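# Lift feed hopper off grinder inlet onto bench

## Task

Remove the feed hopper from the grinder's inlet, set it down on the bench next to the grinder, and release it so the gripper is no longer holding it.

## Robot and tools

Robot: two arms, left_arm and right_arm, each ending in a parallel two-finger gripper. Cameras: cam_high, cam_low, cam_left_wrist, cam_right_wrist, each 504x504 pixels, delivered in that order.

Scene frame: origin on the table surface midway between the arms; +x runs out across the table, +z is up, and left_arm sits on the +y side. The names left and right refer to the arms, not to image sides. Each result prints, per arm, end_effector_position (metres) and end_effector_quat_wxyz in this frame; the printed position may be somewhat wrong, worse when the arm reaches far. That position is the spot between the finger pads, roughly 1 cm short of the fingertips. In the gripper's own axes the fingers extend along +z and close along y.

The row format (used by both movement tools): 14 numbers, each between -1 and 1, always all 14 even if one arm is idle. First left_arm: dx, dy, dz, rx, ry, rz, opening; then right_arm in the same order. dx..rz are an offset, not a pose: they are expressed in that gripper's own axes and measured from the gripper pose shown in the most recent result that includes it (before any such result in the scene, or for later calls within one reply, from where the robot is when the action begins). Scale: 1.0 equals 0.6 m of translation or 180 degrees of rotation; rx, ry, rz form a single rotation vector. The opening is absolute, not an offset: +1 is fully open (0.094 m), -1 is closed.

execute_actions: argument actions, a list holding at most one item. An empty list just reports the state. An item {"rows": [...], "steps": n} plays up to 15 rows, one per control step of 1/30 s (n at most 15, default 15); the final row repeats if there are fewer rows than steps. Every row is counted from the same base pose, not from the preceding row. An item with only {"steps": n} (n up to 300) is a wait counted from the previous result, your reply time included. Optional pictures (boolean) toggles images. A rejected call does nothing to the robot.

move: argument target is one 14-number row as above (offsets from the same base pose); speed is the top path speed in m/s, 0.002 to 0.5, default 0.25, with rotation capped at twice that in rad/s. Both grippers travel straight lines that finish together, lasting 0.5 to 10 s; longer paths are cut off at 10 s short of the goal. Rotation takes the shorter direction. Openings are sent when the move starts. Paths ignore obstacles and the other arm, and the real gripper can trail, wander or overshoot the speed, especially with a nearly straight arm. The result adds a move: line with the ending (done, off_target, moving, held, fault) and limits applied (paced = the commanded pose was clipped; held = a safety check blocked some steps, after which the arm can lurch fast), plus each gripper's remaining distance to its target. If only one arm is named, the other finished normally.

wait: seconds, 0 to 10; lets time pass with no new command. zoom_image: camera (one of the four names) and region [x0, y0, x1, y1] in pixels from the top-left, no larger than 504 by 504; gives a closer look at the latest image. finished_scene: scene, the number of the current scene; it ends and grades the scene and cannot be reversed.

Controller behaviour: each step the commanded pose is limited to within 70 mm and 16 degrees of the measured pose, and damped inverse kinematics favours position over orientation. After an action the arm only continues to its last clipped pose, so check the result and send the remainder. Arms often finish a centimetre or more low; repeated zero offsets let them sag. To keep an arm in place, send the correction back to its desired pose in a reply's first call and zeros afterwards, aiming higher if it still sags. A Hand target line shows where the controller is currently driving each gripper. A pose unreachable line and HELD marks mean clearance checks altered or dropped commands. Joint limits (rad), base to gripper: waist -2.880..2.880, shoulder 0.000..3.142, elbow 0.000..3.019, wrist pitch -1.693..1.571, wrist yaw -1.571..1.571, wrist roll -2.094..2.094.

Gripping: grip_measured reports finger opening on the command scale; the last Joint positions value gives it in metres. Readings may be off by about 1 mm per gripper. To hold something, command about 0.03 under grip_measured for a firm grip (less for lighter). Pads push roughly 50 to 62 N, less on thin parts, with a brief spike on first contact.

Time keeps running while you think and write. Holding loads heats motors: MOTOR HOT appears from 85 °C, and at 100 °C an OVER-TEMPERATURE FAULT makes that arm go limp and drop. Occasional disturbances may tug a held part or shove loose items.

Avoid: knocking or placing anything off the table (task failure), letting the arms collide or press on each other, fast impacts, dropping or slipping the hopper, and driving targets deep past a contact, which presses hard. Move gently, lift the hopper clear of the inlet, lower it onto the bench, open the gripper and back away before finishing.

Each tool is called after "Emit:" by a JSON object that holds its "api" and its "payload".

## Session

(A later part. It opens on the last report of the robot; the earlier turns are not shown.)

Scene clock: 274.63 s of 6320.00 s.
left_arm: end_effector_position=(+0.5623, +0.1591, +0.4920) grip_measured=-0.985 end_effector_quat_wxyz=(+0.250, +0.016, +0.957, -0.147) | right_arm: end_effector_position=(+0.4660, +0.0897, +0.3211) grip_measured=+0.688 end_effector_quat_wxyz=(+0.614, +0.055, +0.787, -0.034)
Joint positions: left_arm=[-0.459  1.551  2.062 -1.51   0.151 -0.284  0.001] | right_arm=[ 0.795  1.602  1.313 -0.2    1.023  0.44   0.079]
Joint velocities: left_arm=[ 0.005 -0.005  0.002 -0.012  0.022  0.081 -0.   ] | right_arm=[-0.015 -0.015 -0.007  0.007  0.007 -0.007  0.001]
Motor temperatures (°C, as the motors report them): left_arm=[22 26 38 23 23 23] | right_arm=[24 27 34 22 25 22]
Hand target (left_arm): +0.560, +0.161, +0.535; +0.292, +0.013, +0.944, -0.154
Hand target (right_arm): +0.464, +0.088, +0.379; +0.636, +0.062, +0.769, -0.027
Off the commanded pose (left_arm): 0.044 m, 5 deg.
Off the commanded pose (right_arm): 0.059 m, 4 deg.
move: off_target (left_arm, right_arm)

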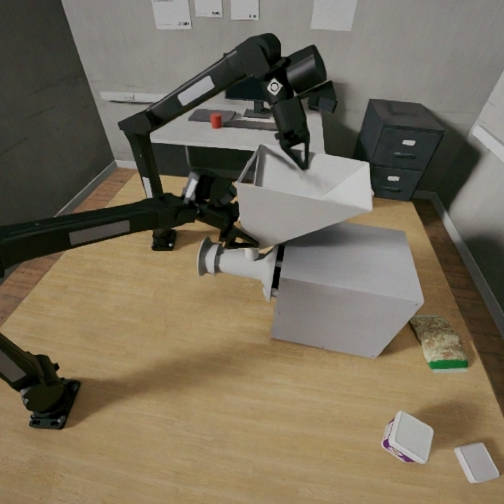

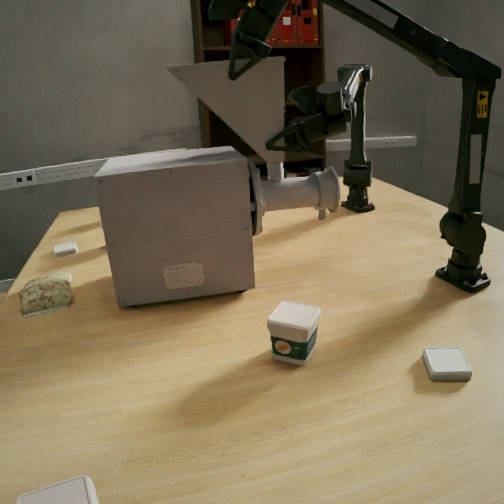

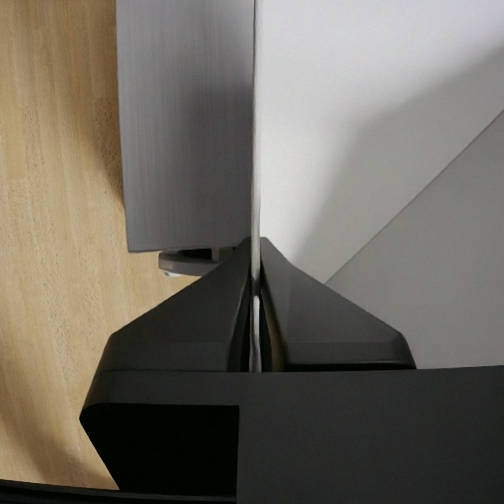

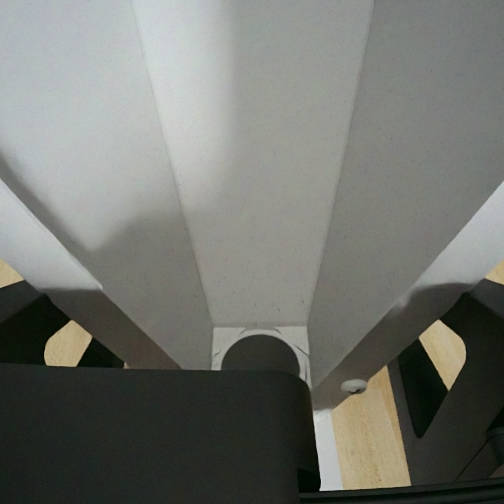

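Emit:
{"api": "execute_actions", "payload": {"actions": [{"rows":[[-0.04,-0.023,-0.069,0,-0.02,0,-1,-0.113,0.002,-0.029,0,-0.02,0,0.65],[-0.04,-0.023,-0.069,0,-0.02,0,-1,-0.113,0.002,-0.029,0,-0.02,0,0.65],[-0.036,-0.017,-0.073,-0.005,-0.022,-0.008,-1,-0.113,0.002,-0.029,-0.009,-0.02,-0.002,0.65],[-0.036,-0.017,-0.073,-0.005,-0.022,-0.008,-1,-0.113,0.002,-0.029,-0.009,-0.02,-0.002,0.65],[-0.032,-0.011,-0.077,-0.009,-0.025,-0.015,-1,-0.113,0.002,-0.029,-0.018,-0.02,-0.004,0.65],[-0.032,-0.011,-0.077,-0.009,-0.025,-0.015,-1,-0.113,0.002,-0.029,-0.018,-0.02,-0.004,0.65],[-0.028,-0.005,-0.081,-0.014,-0.027,-0.023,-1,-0.113,0.002,-0.029,-0.027,-0.02,-0.006,0.65],[-0.028,-0.005,-0.081,-0.014,-0.027,-0.023,-1,-0.113,0.002,-0.029,-0.027,-0.02,-0.006,0.65],[-0.024,0.001,-0.085,-0.018,-0.03,-0.03,-1,-0.113,0.002,-0.029,-0.036,-0.02,-0.009,0.65],[-0.024,0.001,-0.085,-0.018,-0.03,-0.03,-1,-0.113,0.002,-0.029,-0.036,-0.02,-0.009,0.65],[-0.02,0.007,-0.089,-0.023,-0.032,-0.038,-1,-0.113,0.002,-0.029,-0.045,-0.02,-0.011,0.65],[-0.02,0.007,-0.089,-0.023,-0.032,-0.038,-1,-0.113,0.002,-0.029,-0.045,-0.02,-0.011,0.65],[-0.016,0.013,-0.093,-0.027,-0.035,-0.046,-1,-0.113,0.002,-0.029,-0.053,-0.02,-0.013,0.65]],"steps":15}], "pictures": false}}

Emit:
{"api": "wait", "payload": {"seconds": 1}}

Scene clock: 286.30 s of 6320.00 s.
left_arm: end_effector_position=(+0.5573, +0.1664, +0.4934) grip_measured=-0.981 end_effector_quat_wxyz=(+0.239, -0.025, +0.963, -0.121) | right_arm: end_effector_position=(+0.4637, +0.0906, +0.3196) grip_measured=+0.662 end_effector_quat_wxyz=(+0.599, -0.005, +0.801, -0.009)
Joint positions: left_arm=[-0.47   1.564  2.098 -1.569  0.082 -0.359  0.001] | right_arm=[ 0.777  1.558  1.27  -0.176  0.888  0.349  0.078]
Joint velocities: left_arm=[-0.024 -0.083 -0.042 -0.002 -0.051 -0.242  0.   ] | right_arm=[-0.044 -0.083 -0.081  0.115 -0.256 -0.256 -0.002]
Motor temperatures (°C, as the motors report them): left_arm=[22 26 41 23 23 23] | right_arm=[24 28 37 22 26 22]
Hand target (left_arm): +0.543, +0.183, +0.540; +0.290, -0.071, +0.946, -0.127
Hand target (right_arm): +0.463, +0.086, +0.389; +0.636, -0.008, +0.771, +0.014
Off the commanded pose (left_arm): 0.052 m, 8 deg.
Off the commanded pose (right_arm): 0.072 m, 7 deg.
Steps of this call (steps 1 to 90: nothing new was sent; then 8.17 s passed at rest; steps 91 to 105: all 15 steps of this action). Readings (end_effector_position):
91: left_arm (+0.5619, +0.1596, +0.4927) | right_arm (+0.4660, +0.0896, +0.3214)
92: left_arm (+0.5623, +0.1593, +0.4929) | right_arm (+0.4659, +0.0896, +0.3221)
94: left_arm (+0.5624, +0.1590, +0.4930) | right_arm (+0.4659, +0.0899, +0.3223)
98: left_arm (+0.5621, +0.1615, +0.4920) | right_arm (+0.4657, +0.0904, +0.3223)
105: the state above

Scene clock: 287.30 s of 6320.00 s.
left_arm: end_effector_position=(+0.5568, +0.1671, +0.4935) grip_measured=-0.980 end_effector_quat_wxyz=(+0.239, -0.029, +0.963, -0.121) | right_arm: end_effector_position=(+0.4637, +0.0909, +0.3195) grip_measured=+0.662 end_effector_quat_wxyz=(+0.600, -0.009, +0.800, -0.008)
Joint positions: left_arm=[-0.47   1.562  2.096 -1.569  0.079 -0.366  0.001] | right_arm=[ 0.776  1.556  1.264 -0.165  0.882  0.338  0.078]
Joint velocities: left_arm=[ 0.005 -0.015  0.012  0.002 -0.022 -0.037  0.   ] | right_arm=[-0.005  0.005 -0.012 -0.012 -0.051  0.037  0.   ]
Motor temperatures (°C, as the motors report them): left_arm=[22 26 41 23 23 23] | right_arm=[24 28 37 22 26 22]
Hand target (left_arm): +0.543, +0.183, +0.540; +0.290, -0.071, +0.946, -0.127
Hand target (right_arm): +0.463, +0.086, +0.389; +0.636, -0.008, +0.771, +0.014
Off the commanded pose (left_arm): 0.051 m, 8 deg.
Off the commanded pose (right_arm): 0.072 m, 7 deg.
Steps of this call (steps 1 to 30: nothing new was sent). Readings (end_effector_position):
1: left_arm (+0.5570, +0.1669, +0.4934) | right_arm (+0.4637, +0.0907, +0.3195)
2: left_arm (+0.5568, +0.1671, +0.4936) | right_arm (+0.4636, +0.0908, +0.3195)
4: left_arm (+0.5568, +0.1671, +0.4935) | right_arm (+0.4636, +0.0908, +0.3194)
8: left_arm (+0.5568, +0.1671, +0.4935) | right_arm (+0.4637, +0.0909, +0.3195)
30: the state above

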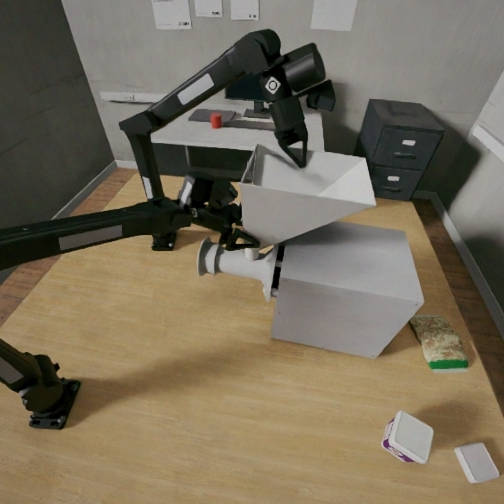

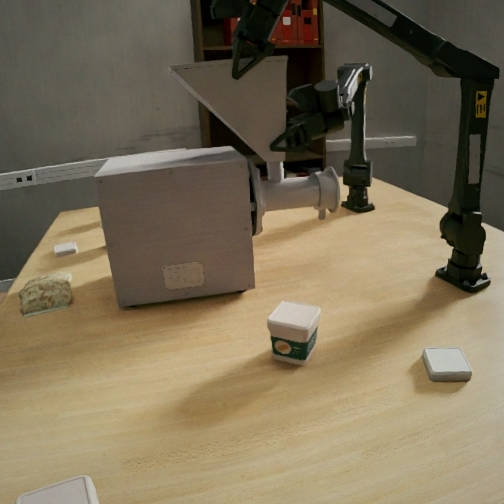

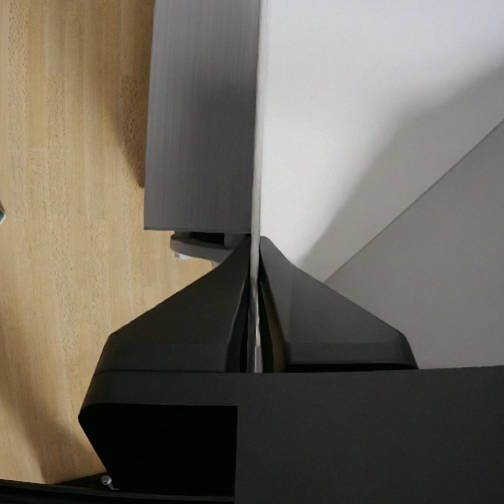

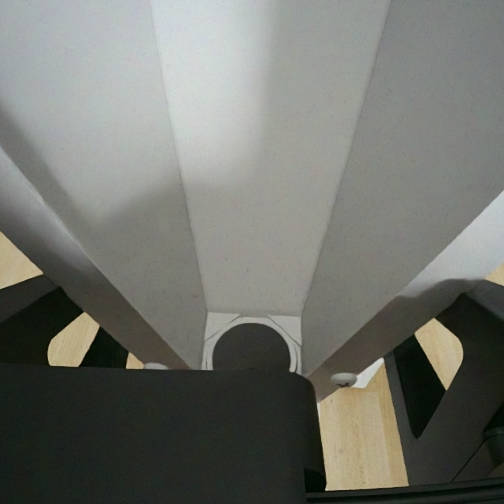

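Emit:
{"api": "move", "payload": {"target": [-0.006,-0.003,-0.012,0,0,0,-1, -0.02,0,-0.005,0,0,0,0.63], "speed": 0.05}}

Emit:
{"api": "zoom_image", "payload": {"camera": "cam_low", "region": [245, 140, 305, 200]}}

Emit:
{"api": "zoom_image", "payload": {"camera": "cam_right_wrist", "region": [180, 290, 330, 390]}}

Scene clock: 292.40 s of 6320.00 s.
left_arm: end_effector_position=(+0.5562, +0.1655, +0.4922) grip_measured=-0.982 end_effector_quat_wxyz=(+0.236, -0.026, +0.963, -0.124) | right_arm: end_effector_position=(+0.4630, +0.0900, +0.3163) grip_measured=+0.652 end_effector_quat_wxyz=(+0.598, -0.008, +0.802, -0.008)
Joint positions: left_arm=[-0.47   1.562  2.093 -1.569  0.089 -0.363  0.001] | right_arm=[ 0.776  1.556  1.26  -0.169  0.882  0.346  0.078]
Joint velocities: left_arm=[-0.015  0.005  0.017 -0.022 -0.081 -0.037 -0.001] | right_arm=[-0.005 -0.015 -0.007  0.007  0.037 -0.051 -0.001]
Motor temperatures (°C, as the motors report them): left_arm=[22 26 40 23 24 23] | right_arm=[24 28 37 22 25 23]
Hand target (left_arm): +0.557, +0.168, +0.502; +0.239, -0.029, +0.963, -0.121
Hand target (right_arm): +0.464, +0.091, +0.332; +0.600, -0.009, +0.800, -0.008
Off the commanded pose (left_arm): 0.010 m, 1 deg.
Off the commanded pose (right_arm): 0.016 m, 0 deg.
After step 90, 1.40 s passed at rest.
move: off_target (right_arm)

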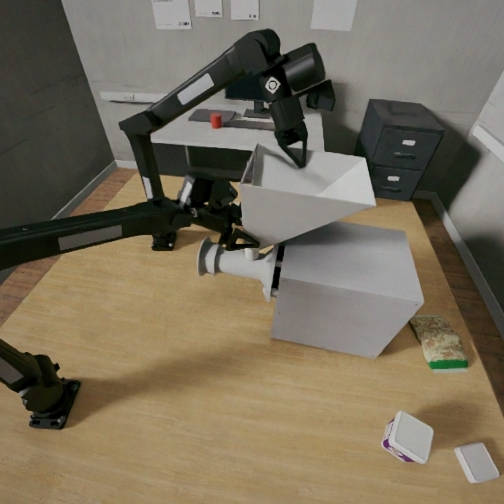

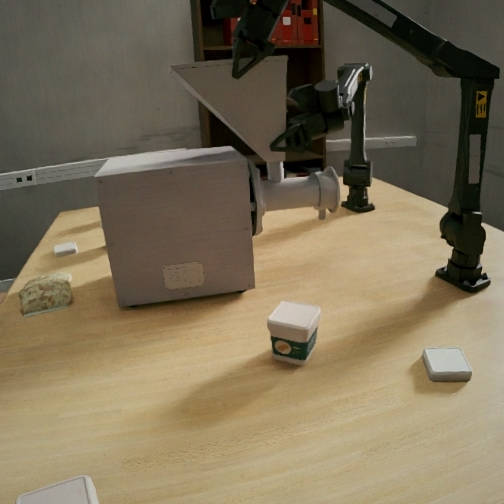

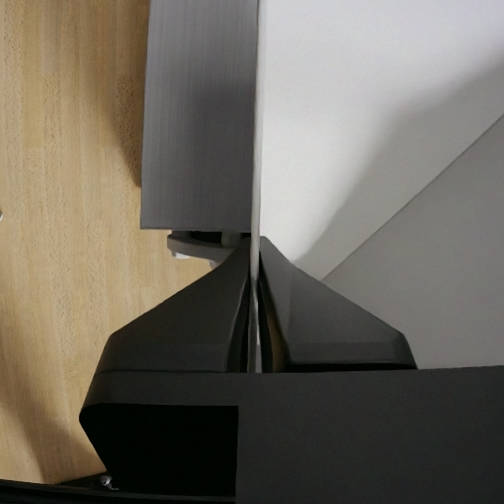

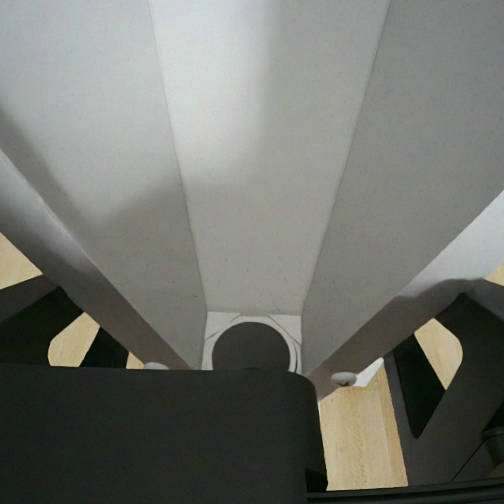

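Region (245, 140, 305, 200) of cam_low's 504x504 image, scaled by 8.400, with more detail than that image has.

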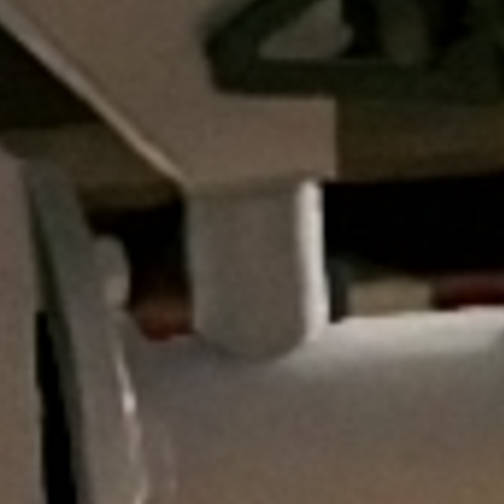

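Region (180, 290, 330, 390) of cam_right_wrist's 504x504 image, scaled by 3.360, with more detail than that image has.

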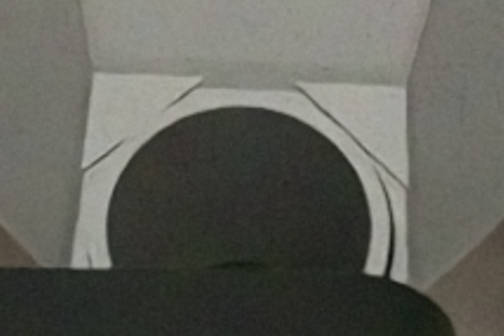

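Emit:
{"api": "move", "payload": {"target": [0.011,0.027,-0.091,-0.05,-0.045,-0.095,-1, -0.096,-0.002,-0.029,-0.106,-0.015,-0.032,0.635], "speed": 0.05}}

Scene clock: 302.30 s of 6320.00 s.
left_arm: end_effector_position=(+0.5376, +0.1847, +0.4940) grip_measured=-0.947 end_effector_quat_wxyz=(+0.241, -0.130, +0.959, -0.067) | right_arm: end_effector_position=(+0.4580, +0.0933, +0.3135) grip_measured=+0.639 end_effector_quat_wxyz=(+0.559, -0.147, +0.812, +0.081)
Joint positions: left_arm=[-0.503  1.525  2.068 -1.614 -0.088 -0.564  0.002] | right_arm=[ 0.704  1.464  1.178 -0.139  0.497  0.178  0.077]
Joint velocities: left_arm=[-0.015 -0.005 -0.012 -0.017 -0.125 -0.066  0.   ] | right_arm=[-0.005 -0.015  0.007 -0.012  0.037  0.022 -0.   ]
Motor temperatures (°C, as the motors report them): left_arm=[22 26 39 23 25 23] | right_arm=[24 28 37 22 25 23]
Hand target (left_arm): +0.524, +0.193, +0.531; +0.278, -0.193, +0.937, -0.084
Hand target (right_arm): +0.461, +0.088, +0.374; +0.602, -0.144, +0.779, +0.095
Off the commanded pose (left_arm): 0.041 m, 9 deg.
Off the commanded pose (right_arm): 0.063 m, 7 deg.
After step 90, 3.00 s passed at rest.
move: off_target (left_arm, right_arm)

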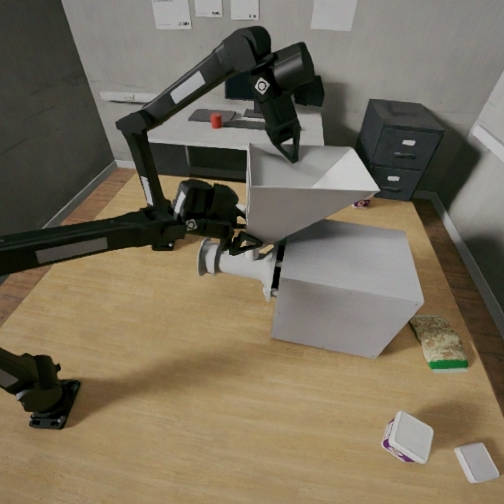

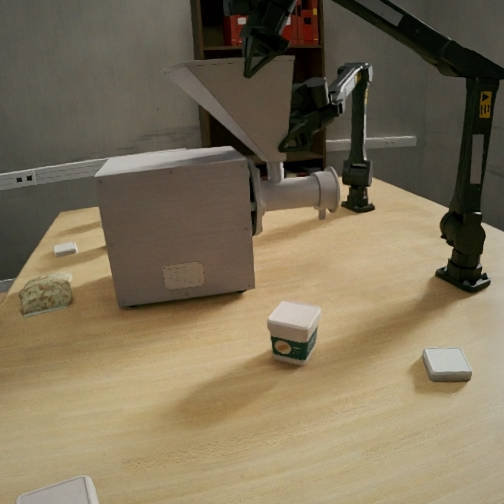

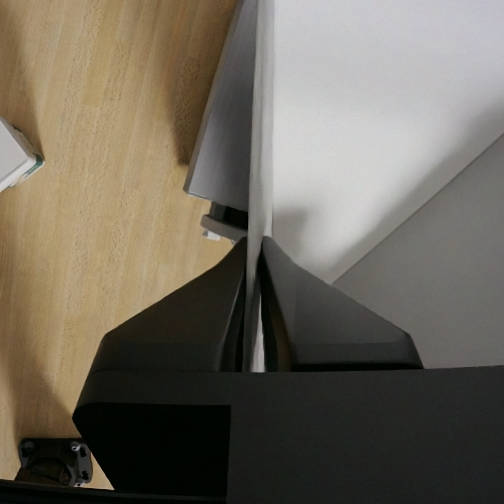

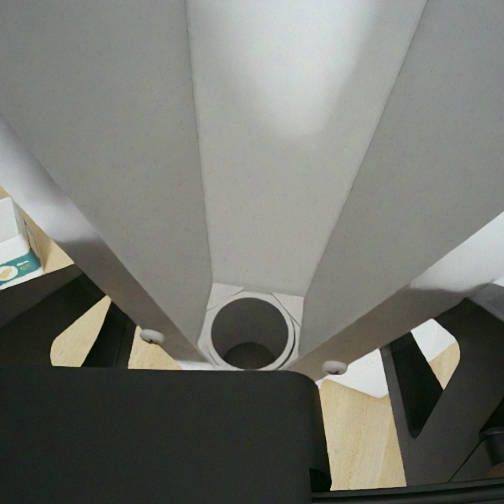

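Emit:
{"api": "move", "payload": {"target": [-0.006,-0.003,-0.012,0,0,0,-0.6, -0.02,0,-0.005,0,0,0,1], "speed": 0.05}}

Emit:
{"api": "move", "payload": {"target": [-0.04,0,-0.09,0,0,0,-0.6, 0.03,0,-0.2,0,0,0,1], "speed": 0.15}}

Scene clock: 337.67 s of 6320.00 s.
left_arm: end_effector_position=(+0.5360, +0.1855, +0.4921) grip_measured=-0.602 end_effector_quat_wxyz=(+0.237, -0.129, +0.961, -0.064) | right_arm: end_effector_position=(+0.4565, +0.0916, +0.3083) grip_measured=+1.000 end_effector_quat_wxyz=(+0.552, -0.150, +0.816, +0.076)
Joint positions: left_arm=[-0.503  1.525  2.065 -1.622 -0.088 -0.561  0.019] | right_arm=[ 0.704  1.464  1.175 -0.156  0.497  0.178  0.094]
Joint velocities: left_arm=[-0.005  0.005  0.017 -0.002 -0.066  0.066 -0.   ] | right_arm=[ 0.005 -0.005  0.022 -0.002  0.037 -0.022  0.   ]
Motor temperatures (°C, as the motors report them): left_arm=[22 27 40 23 29 25] | right_arm=[24 28 38 22 24 23]
Hand target (left_arm): +0.537, +0.185, +0.502; +0.242, -0.130, +0.959, -0.067
Hand target (right_arm): +0.459, +0.094, +0.326; +0.559, -0.147, +0.812, +0.081
Off the commanded pose (left_arm): 0.010 m, 1 deg.
Off the commanded pose (right_arm): 0.018 m, 1 deg.
After step 90, 31.67 s passed at rest.
move: off_target (right_arm)

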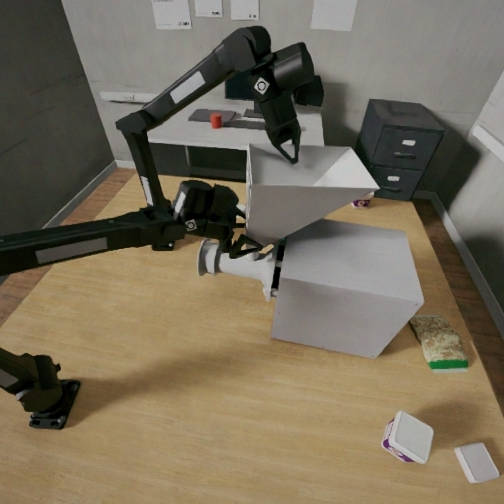

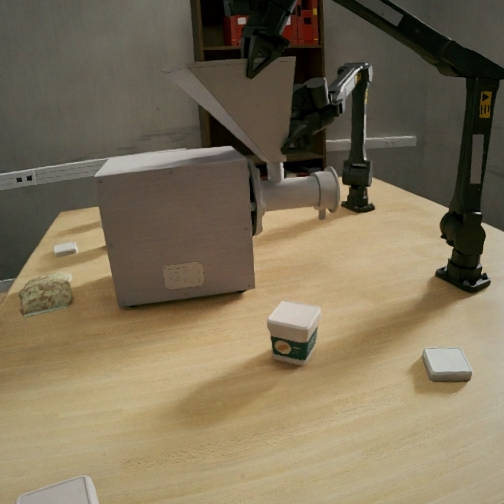

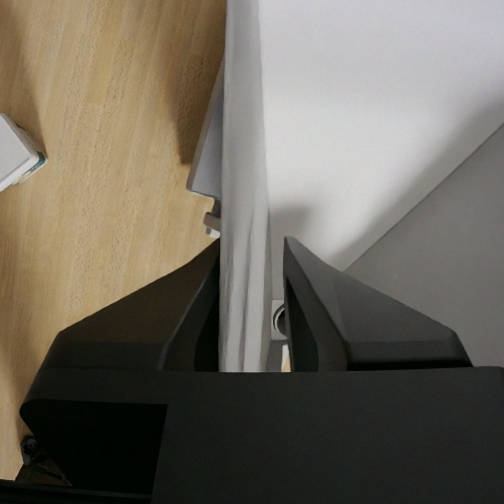

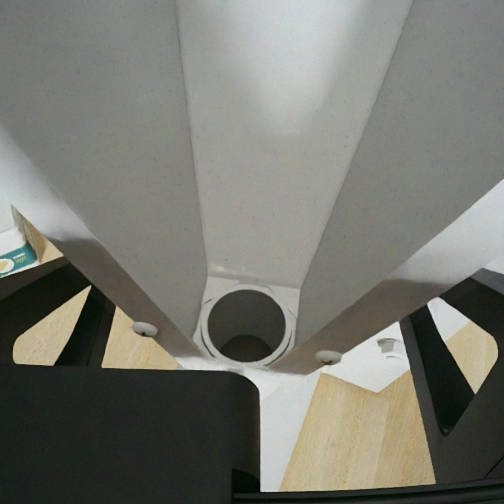

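Scene clock: 338.87 s of 6320.00 s.
left_arm: end_effector_position=(+0.5307, +0.1909, +0.5385) grip_measured=-0.602 end_effector_quat_wxyz=(+0.272, -0.125, +0.951, -0.080) | right_arm: end_effector_position=(+0.3477, +0.0543, +0.3307) grip_measured=+1.000 end_effector_quat_wxyz=(+0.555, -0.158, +0.814, +0.070)
Joint positions: left_arm=[-0.495  1.529  2.186 -1.659 -0.084 -0.546  0.019] | right_arm=[ 0.855  1.199  0.992 -0.276  0.634  0.235  0.094]
Joint velocities: left_arm=[-0.015 -0.005  0.017 -0.002 -0.007 -0.007 -0.001] | right_arm=[-0.005 -0.005  0.007 -0.017  0.022 -0.037  0.   ]
Motor temperatures (°C, as the motors report them): left_arm=[22 27 40 23 29 25] | right_arm=[24 28 38 22 24 23]
Hand target (left_arm): +0.531, +0.196, +0.550; +0.278, -0.126, +0.949, -0.082
Hand target (right_arm): +0.346, +0.052, +0.335; +0.555, -0.151, +0.815, +0.074
Off the commanded pose (left_arm): 0.013 m, 5 deg.
Off the commanded pose (right_arm): 0.007 m, 1 deg.
joint sent to its limit (left arm) — the command would take joint 4 (wrist pitch) past its lower limit, so that joint was sent only as far as its limit.
move: off_target (left_arm)

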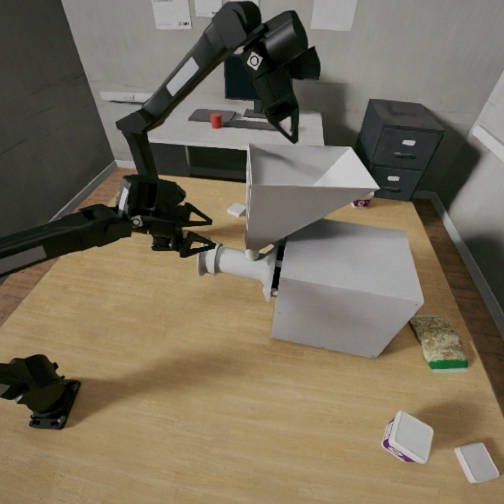

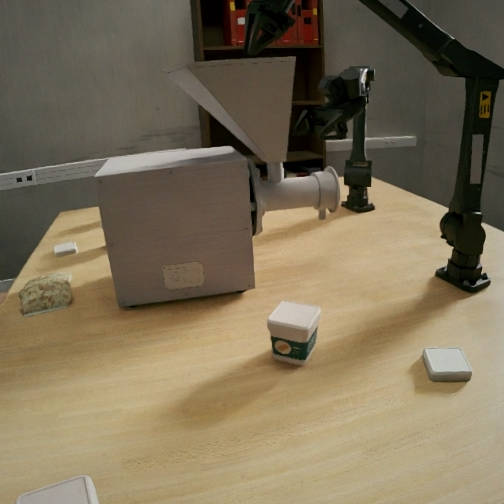

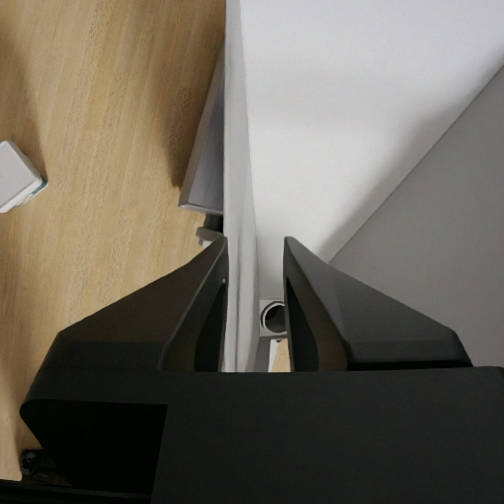

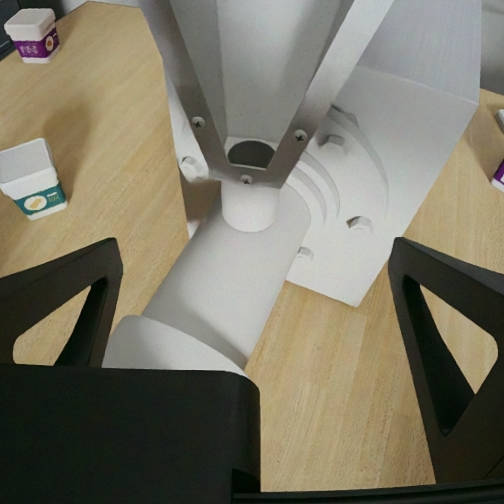

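Emit:
{"api": "move", "payload": {"target": [-0.033,-0.069,0.018,0,0,0,-1, -0.01,-0.347,-0.23,0,0,0,1], "speed": 0.2}}

Emit:
{"api": "move", "payload": {"target": [0.033,0.015,0.056,0,0,0,-1, 0,0,0,0,0,0,1], "speed": 0.08}}

Scene clock: 346.73 s of 6320.00 s.
left_arm: end_effector_position=(+0.5598, +0.1628, +0.5416) grip_measured=-0.994 end_effector_quat_wxyz=(+0.283, -0.125, +0.947, -0.084) | right_arm: end_effector_position=(+0.3038, -0.1816, +0.3947) grip_measured=+1.000 end_effector_quat_wxyz=(+0.553, -0.145, +0.816, +0.082)
Joint positions: left_arm=[-0.535  1.626  2.306 -1.659 -0.108 -0.578  0.   ] | right_arm=[ 0.358  0.594  0.828 -0.624  0.178  0.044  0.094]
Joint velocities: left_arm=[-0.005 -0.005  0.012 -0.017  0.022 -0.022  0.   ] | right_arm=[-0.005 -0.005 -0.002 -0.007  0.037 -0.022  0.   ]
Motor temperatures (°C, as the motors report them): left_arm=[22 27 40 23 27 24] | right_arm=[24 28 37 22 24 23]
Hand target (left_arm): +0.561, +0.156, +0.548; +0.286, -0.124, +0.946, -0.087
Hand target (right_arm): +0.303, -0.181, +0.395; +0.549, -0.154, +0.818, +0.077
Off the commanded pose (left_arm): 0.010 m, 1 deg.
Off the commanded pose (right_arm): 0.008 m, 2 deg.
joint sent to its limit (left arm) — the command would take joint 4 (wrist pitch) past its lower limit, so that joint was sent only as far as its limit.
After step 90, 3.13 s passed at rest.
move: done

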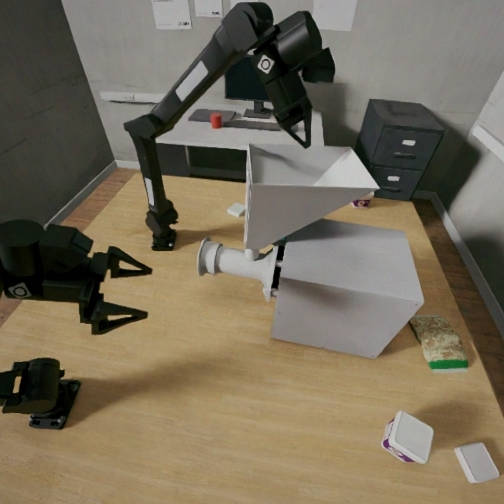

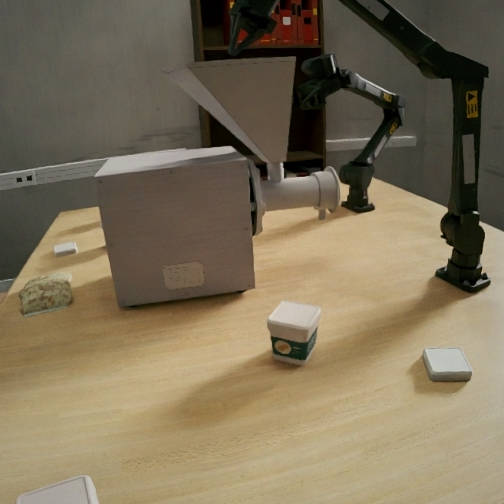

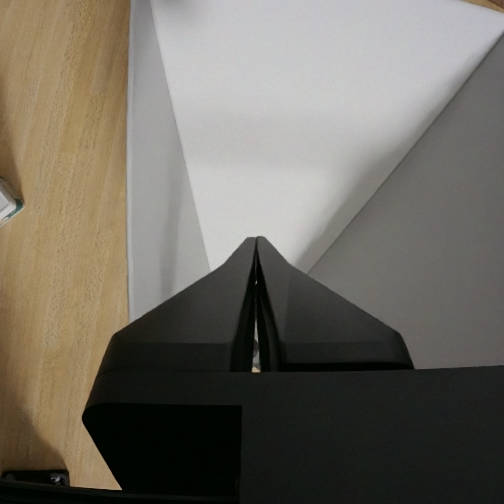

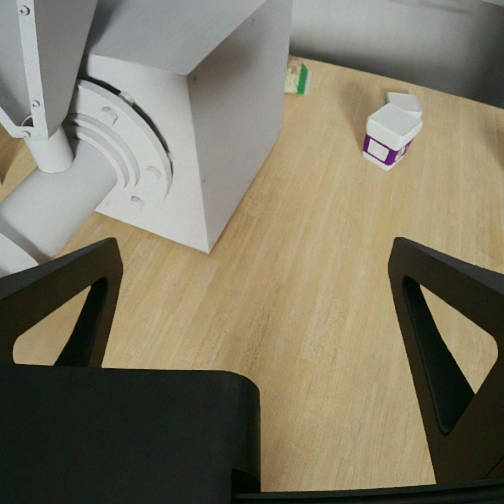

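Scene clock: 347.60 s of 6320.00 s.
left_arm: end_effector_position=(+0.5596, +0.1635, +0.4938) grip_measured=-0.994 end_effector_quat_wxyz=(+0.270, -0.124, +0.952, -0.075) | right_arm: end_effector_position=(+0.3038, -0.1816, +0.3926) grip_measured=+1.000 end_effector_quat_wxyz=(+0.552, -0.145, +0.817, +0.081)
Joint positions: left_arm=[-0.535  1.554  2.079 -1.537 -0.111 -0.576  0.   ] | right_arm=[ 0.358  0.594  0.824 -0.624  0.178  0.043  0.094]
Joint velocities: left_arm=[ 0.005 -0.005 -0.017 -0.002  0.007  0.037  0.   ] | right_arm=[-0.015 -0.005  0.007 -0.012 -0.051 -0.11   0.   ]
Motor temperatures (°C, as the motors report them): left_arm=[22 27 40 23 27 24] | right_arm=[24 27 37 22 24 23]
Hand target (left_arm): +0.560, +0.162, +0.501; +0.283, -0.125, +0.947, -0.084
Hand target (right_arm): +0.304, -0.182, +0.395; +0.553, -0.145, +0.816, +0.082
Off the commanded pose (left_arm): 0.008 m, 2 deg.
Off the commanded pose (right_arm): 0.002 m, 0 deg.
move: done

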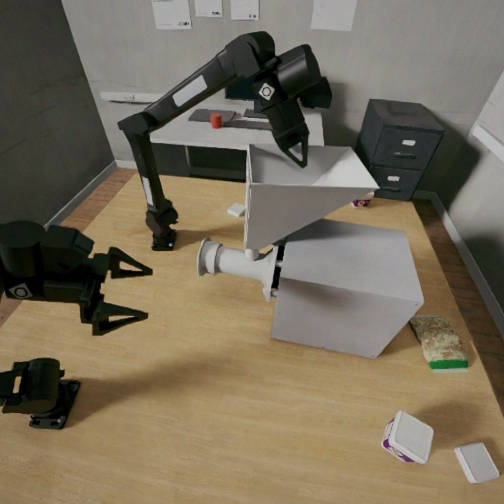

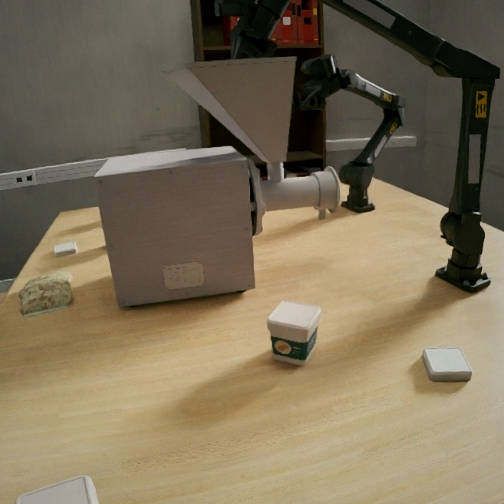

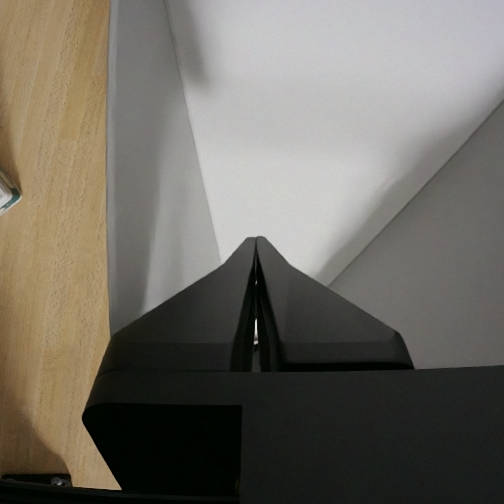

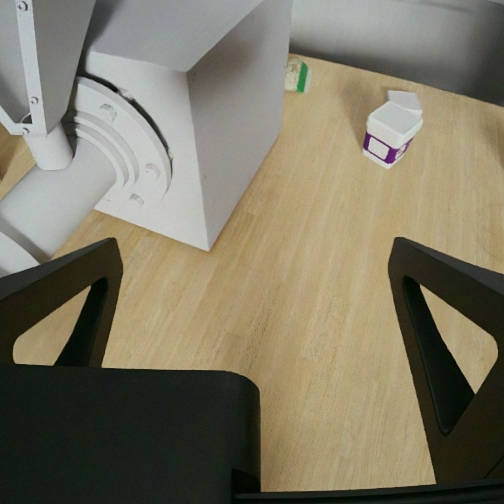

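Emit:
{"api": "move", "payload": {"target": [0.049,0.135,-0.062,0,0,0,-1, 0,0,0,0,0,0,1], "speed": 0.06}}

Scene clock: 351.53 s of 6320.00 s.
left_arm: end_effector_position=(+0.5184, +0.1687, +0.4894) grip_measured=-0.996 end_effector_quat_wxyz=(+0.267, -0.102, +0.951, -0.119) | right_arm: end_effector_position=(+0.3038, -0.1816, +0.3926) grip_measured=+1.000 end_effector_quat_wxyz=(+0.552, -0.145, +0.817, +0.081)
Joint positions: left_arm=[-0.52   1.409  1.894 -1.461 -0.012 -0.544  0.   ] | right_arm=[ 0.358  0.594  0.824 -0.624  0.178  0.043  0.094]
Joint velocities: left_arm=[ 0.005  0.015  0.002  0.007 -0.007  0.007  0.   ] | right_arm=[-0.005 -0.005 -0.007  0.022 -0.037 -0.066  0.   ]
Motor temperatures (°C, as the motors report them): left_arm=[22 27 39 23 26 24] | right_arm=[24 27 36 22 24 23]
Hand target (left_arm): +0.498, +0.229, +0.494; +0.267, -0.124, +0.953, -0.075
Hand target (right_arm): +0.304, -0.182, +0.393; +0.552, -0.145, +0.817, +0.081
Off the commanded pose (left_arm): 0.070 m, 6 deg.
Off the commanded pose (right_arm): 0.000 m, 0 deg.
move: off_target (left_arm)

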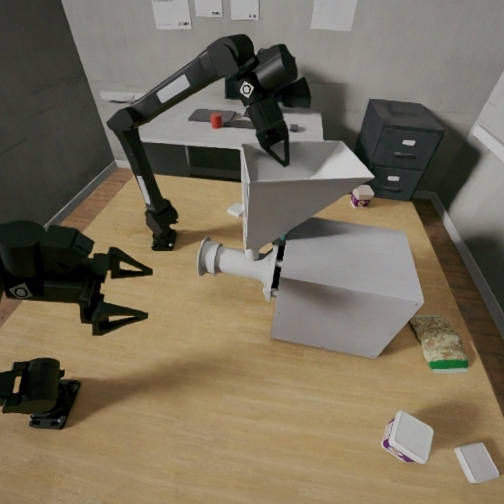

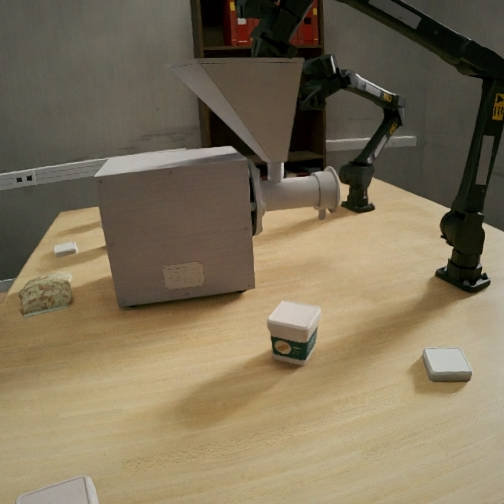

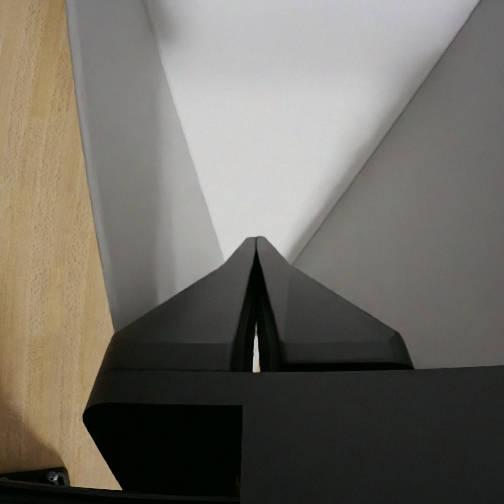

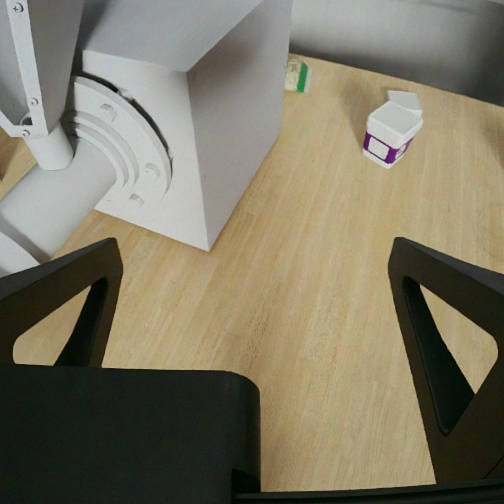

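Emit:
{"api": "move", "payload": {"target": [-0.14,-0.01,0.06,0,0,0,-1, 0,0,0,0,0,0,1], "speed": 0.1}}

Emit:
{"api": "move", "payload": {"target": [0,0.197,-0.077,0,0,0,-1, 0,0,0,0,0,0,1], "speed": 0.06}}

Scene clock: 357.50 s of 6320.00 s.
left_arm: end_effector_position=(+0.6039, +0.1760, +0.4906) grip_measured=-0.996 end_effector_quat_wxyz=(+0.262, -0.103, +0.952, -0.118) | right_arm: end_effector_position=(+0.3038, -0.1816, +0.3926) grip_measured=+1.000 end_effector_quat_wxyz=(+0.552, -0.145, +0.817, +0.081)
Joint positions: left_arm=[-0.448  1.646  2.175 -1.517  0.029 -0.486  0.   ] | right_arm=[ 0.358  0.594  0.824 -0.624  0.178  0.043  0.094]
Joint velocities: left_arm=[-0.015 -0.015  0.007 -0.027  0.037 -0.007 -0.   ] | right_arm=[-0.015 -0.015 -0.012  0.002 -0.022 -0.051  0.   ]
Motor temperatures (°C, as the motors report them): left_arm=[22 27 38 23 27 24] | right_arm=[24 27 36 22 24 23]
Hand target (left_arm): +0.609, +0.180, +0.500; +0.268, -0.102, +0.951, -0.119
Hand target (right_arm): +0.304, -0.182, +0.393; +0.552, -0.145, +0.817, +0.081
Off the commanded pose (left_arm): 0.012 m, 1 deg.
Off the commanded pose (right_arm): 0.000 m, 0 deg.
After step 90, 1.70 s passed at rest.
move: off_target (left_arm)

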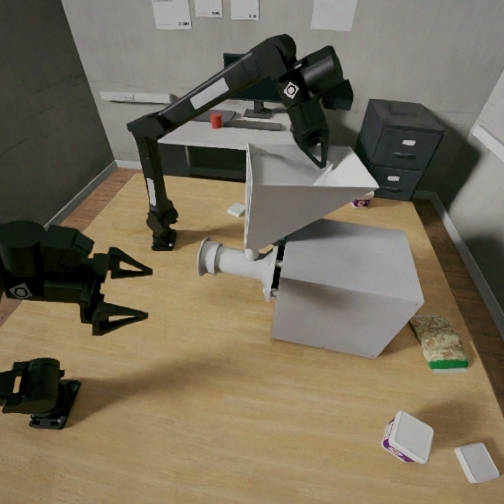

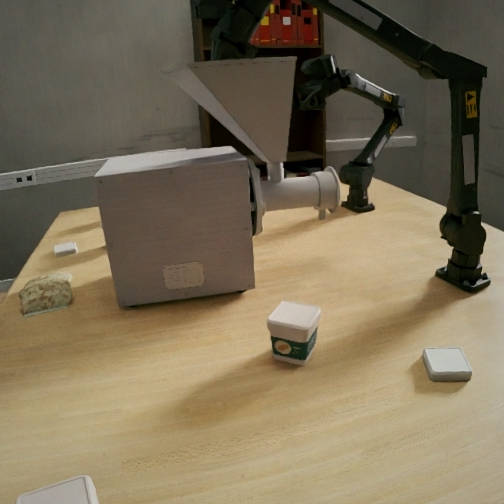

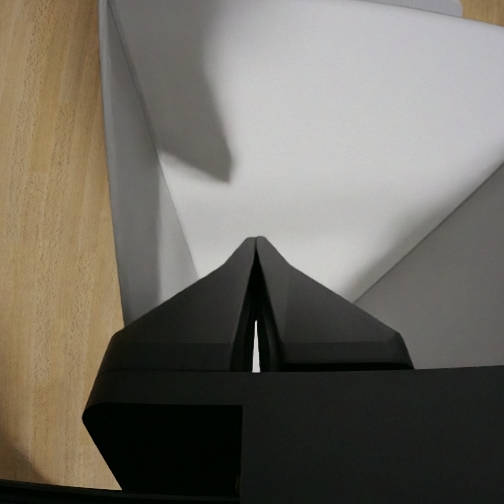

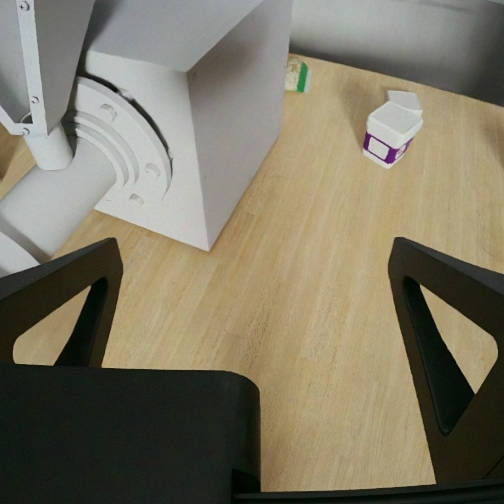

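Scene clock: 359.97 s of 6320.00 s.
left_arm: end_effector_position=(+0.5630, +0.2799, +0.5079) grip_measured=-0.996 end_effector_quat_wxyz=(+0.273, -0.093, +0.949, -0.130) | right_arm: end_effector_position=(+0.3038, -0.1816, +0.3926) grip_measured=+1.000 end_effector_quat_wxyz=(+0.552, -0.145, +0.817, +0.081)
Joint positions: left_arm=[-0.228  1.49   2.029 -1.517  0.173 -0.292  0.   ] | right_arm=[ 0.358  0.594  0.824 -0.624  0.178  0.043  0.094]
Joint velocities: left_arm=[-0.005 -0.015 -0.002  0.002 -0.037 -0.022  0.   ] | right_arm=[-0.005 -0.005  0.002  0.002 -0.037 -0.022  0.   ]
Motor temperatures (°C, as the motors report them): left_arm=[22 27 38 23 27 24] | right_arm=[24 27 36 22 24 23]
Hand target (left_arm): +0.562, +0.297, +0.495; +0.261, -0.103, +0.953, -0.118
Hand target (right_arm): +0.304, -0.182, +0.393; +0.552, -0.145, +0.817, +0.081
Off the commanded pose (left_arm): 0.020 m, 2 deg.
Off the commanded pose (right_arm): 0.000 m, 0 deg.
move: off_target (left_arm)

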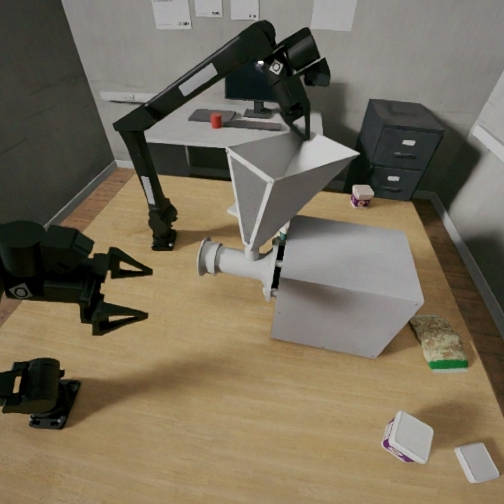

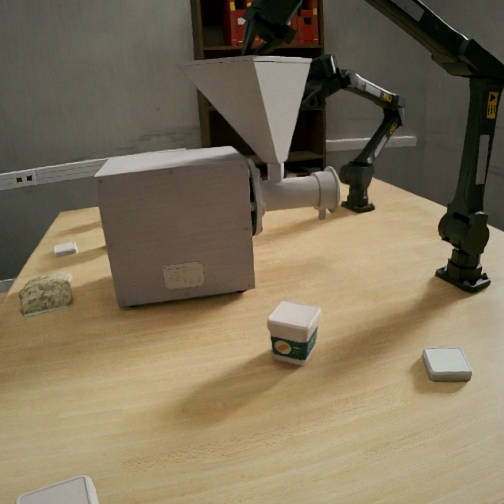

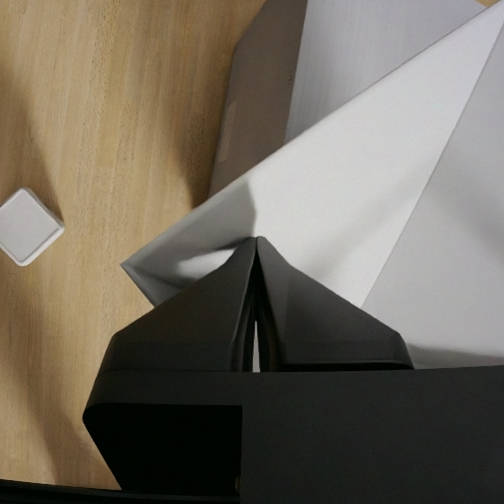

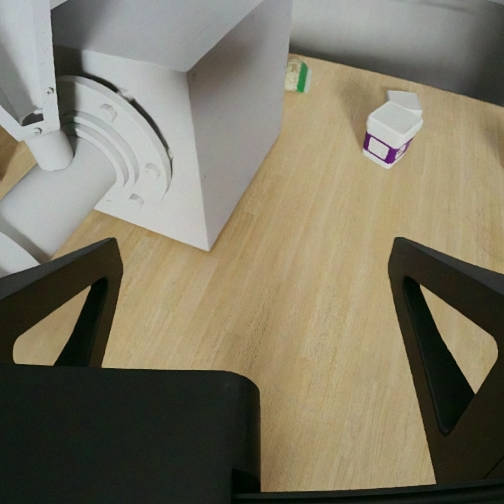

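Emit:
{"api": "move", "payload": {"target": [0.205,0.012,-0.091,0,0,0,-1, 0,0,0,0,0,0,1], "speed": 0.06}}

Scene clock: 376.27 s of 6320.00 s.
left_arm: end_effector_position=(+0.4356, +0.2662, +0.5082) grip_measured=-0.996 end_effector_quat_wxyz=(+0.297, -0.090, +0.941, -0.136) | right_arm: end_effector_position=(+0.3038, -0.1816, +0.3926) grip_measured=+1.000 end_effector_quat_wxyz=(+0.552, -0.145, +0.817, +0.081)
Joint positions: left_arm=[-0.29   1.137  1.687 -1.469  0.142 -0.342  0.   ] | right_arm=[ 0.358  0.594  0.824 -0.624  0.178  0.043  0.094]
Joint velocities: left_arm=[-0.015 -0.005  0.002 -0.017 -0.037  0.007 -0.001] | right_arm=[-0.005  0.005 -0.002  0.007  0.007  0.022  0.   ]
Motor temperatures (°C, as the motors report them): left_arm=[22 27 36 23 25 24] | right_arm=[24 26 36 22 24 22]
Hand target (left_arm): +0.430, +0.265, +0.492; +0.274, -0.093, +0.948, -0.130
Hand target (right_arm): +0.304, -0.182, +0.393; +0.552, -0.145, +0.817, +0.081
Off the commanded pose (left_arm): 0.019 m, 3 deg.
Off the commanded pose (right_arm): 0.000 m, 0 deg.
After step 90, 10.70 s passed at rest.
move: off_target (left_arm)

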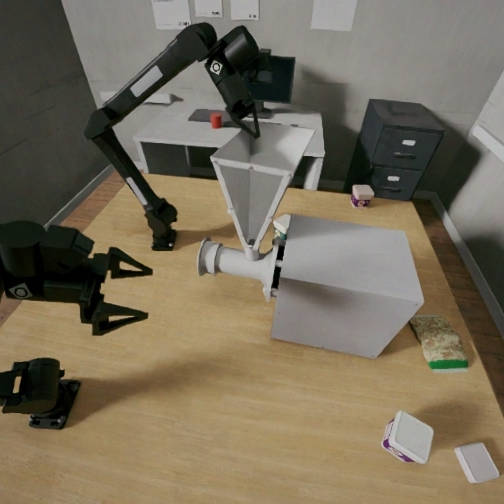

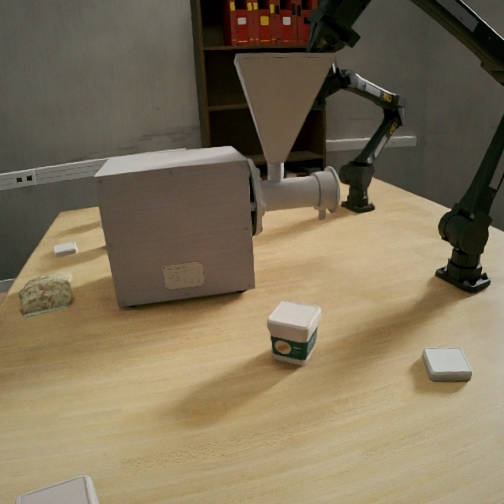

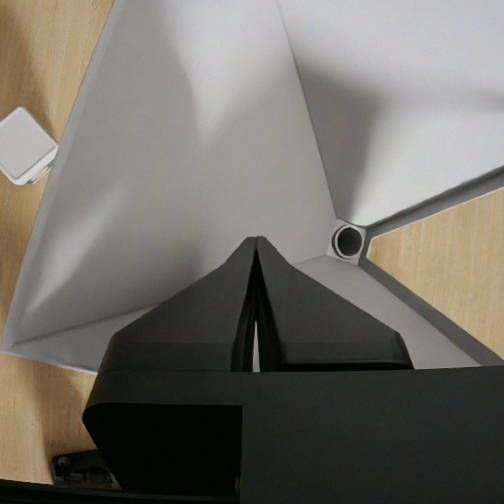

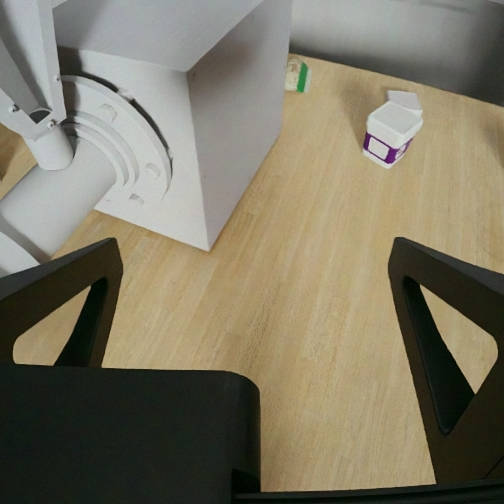

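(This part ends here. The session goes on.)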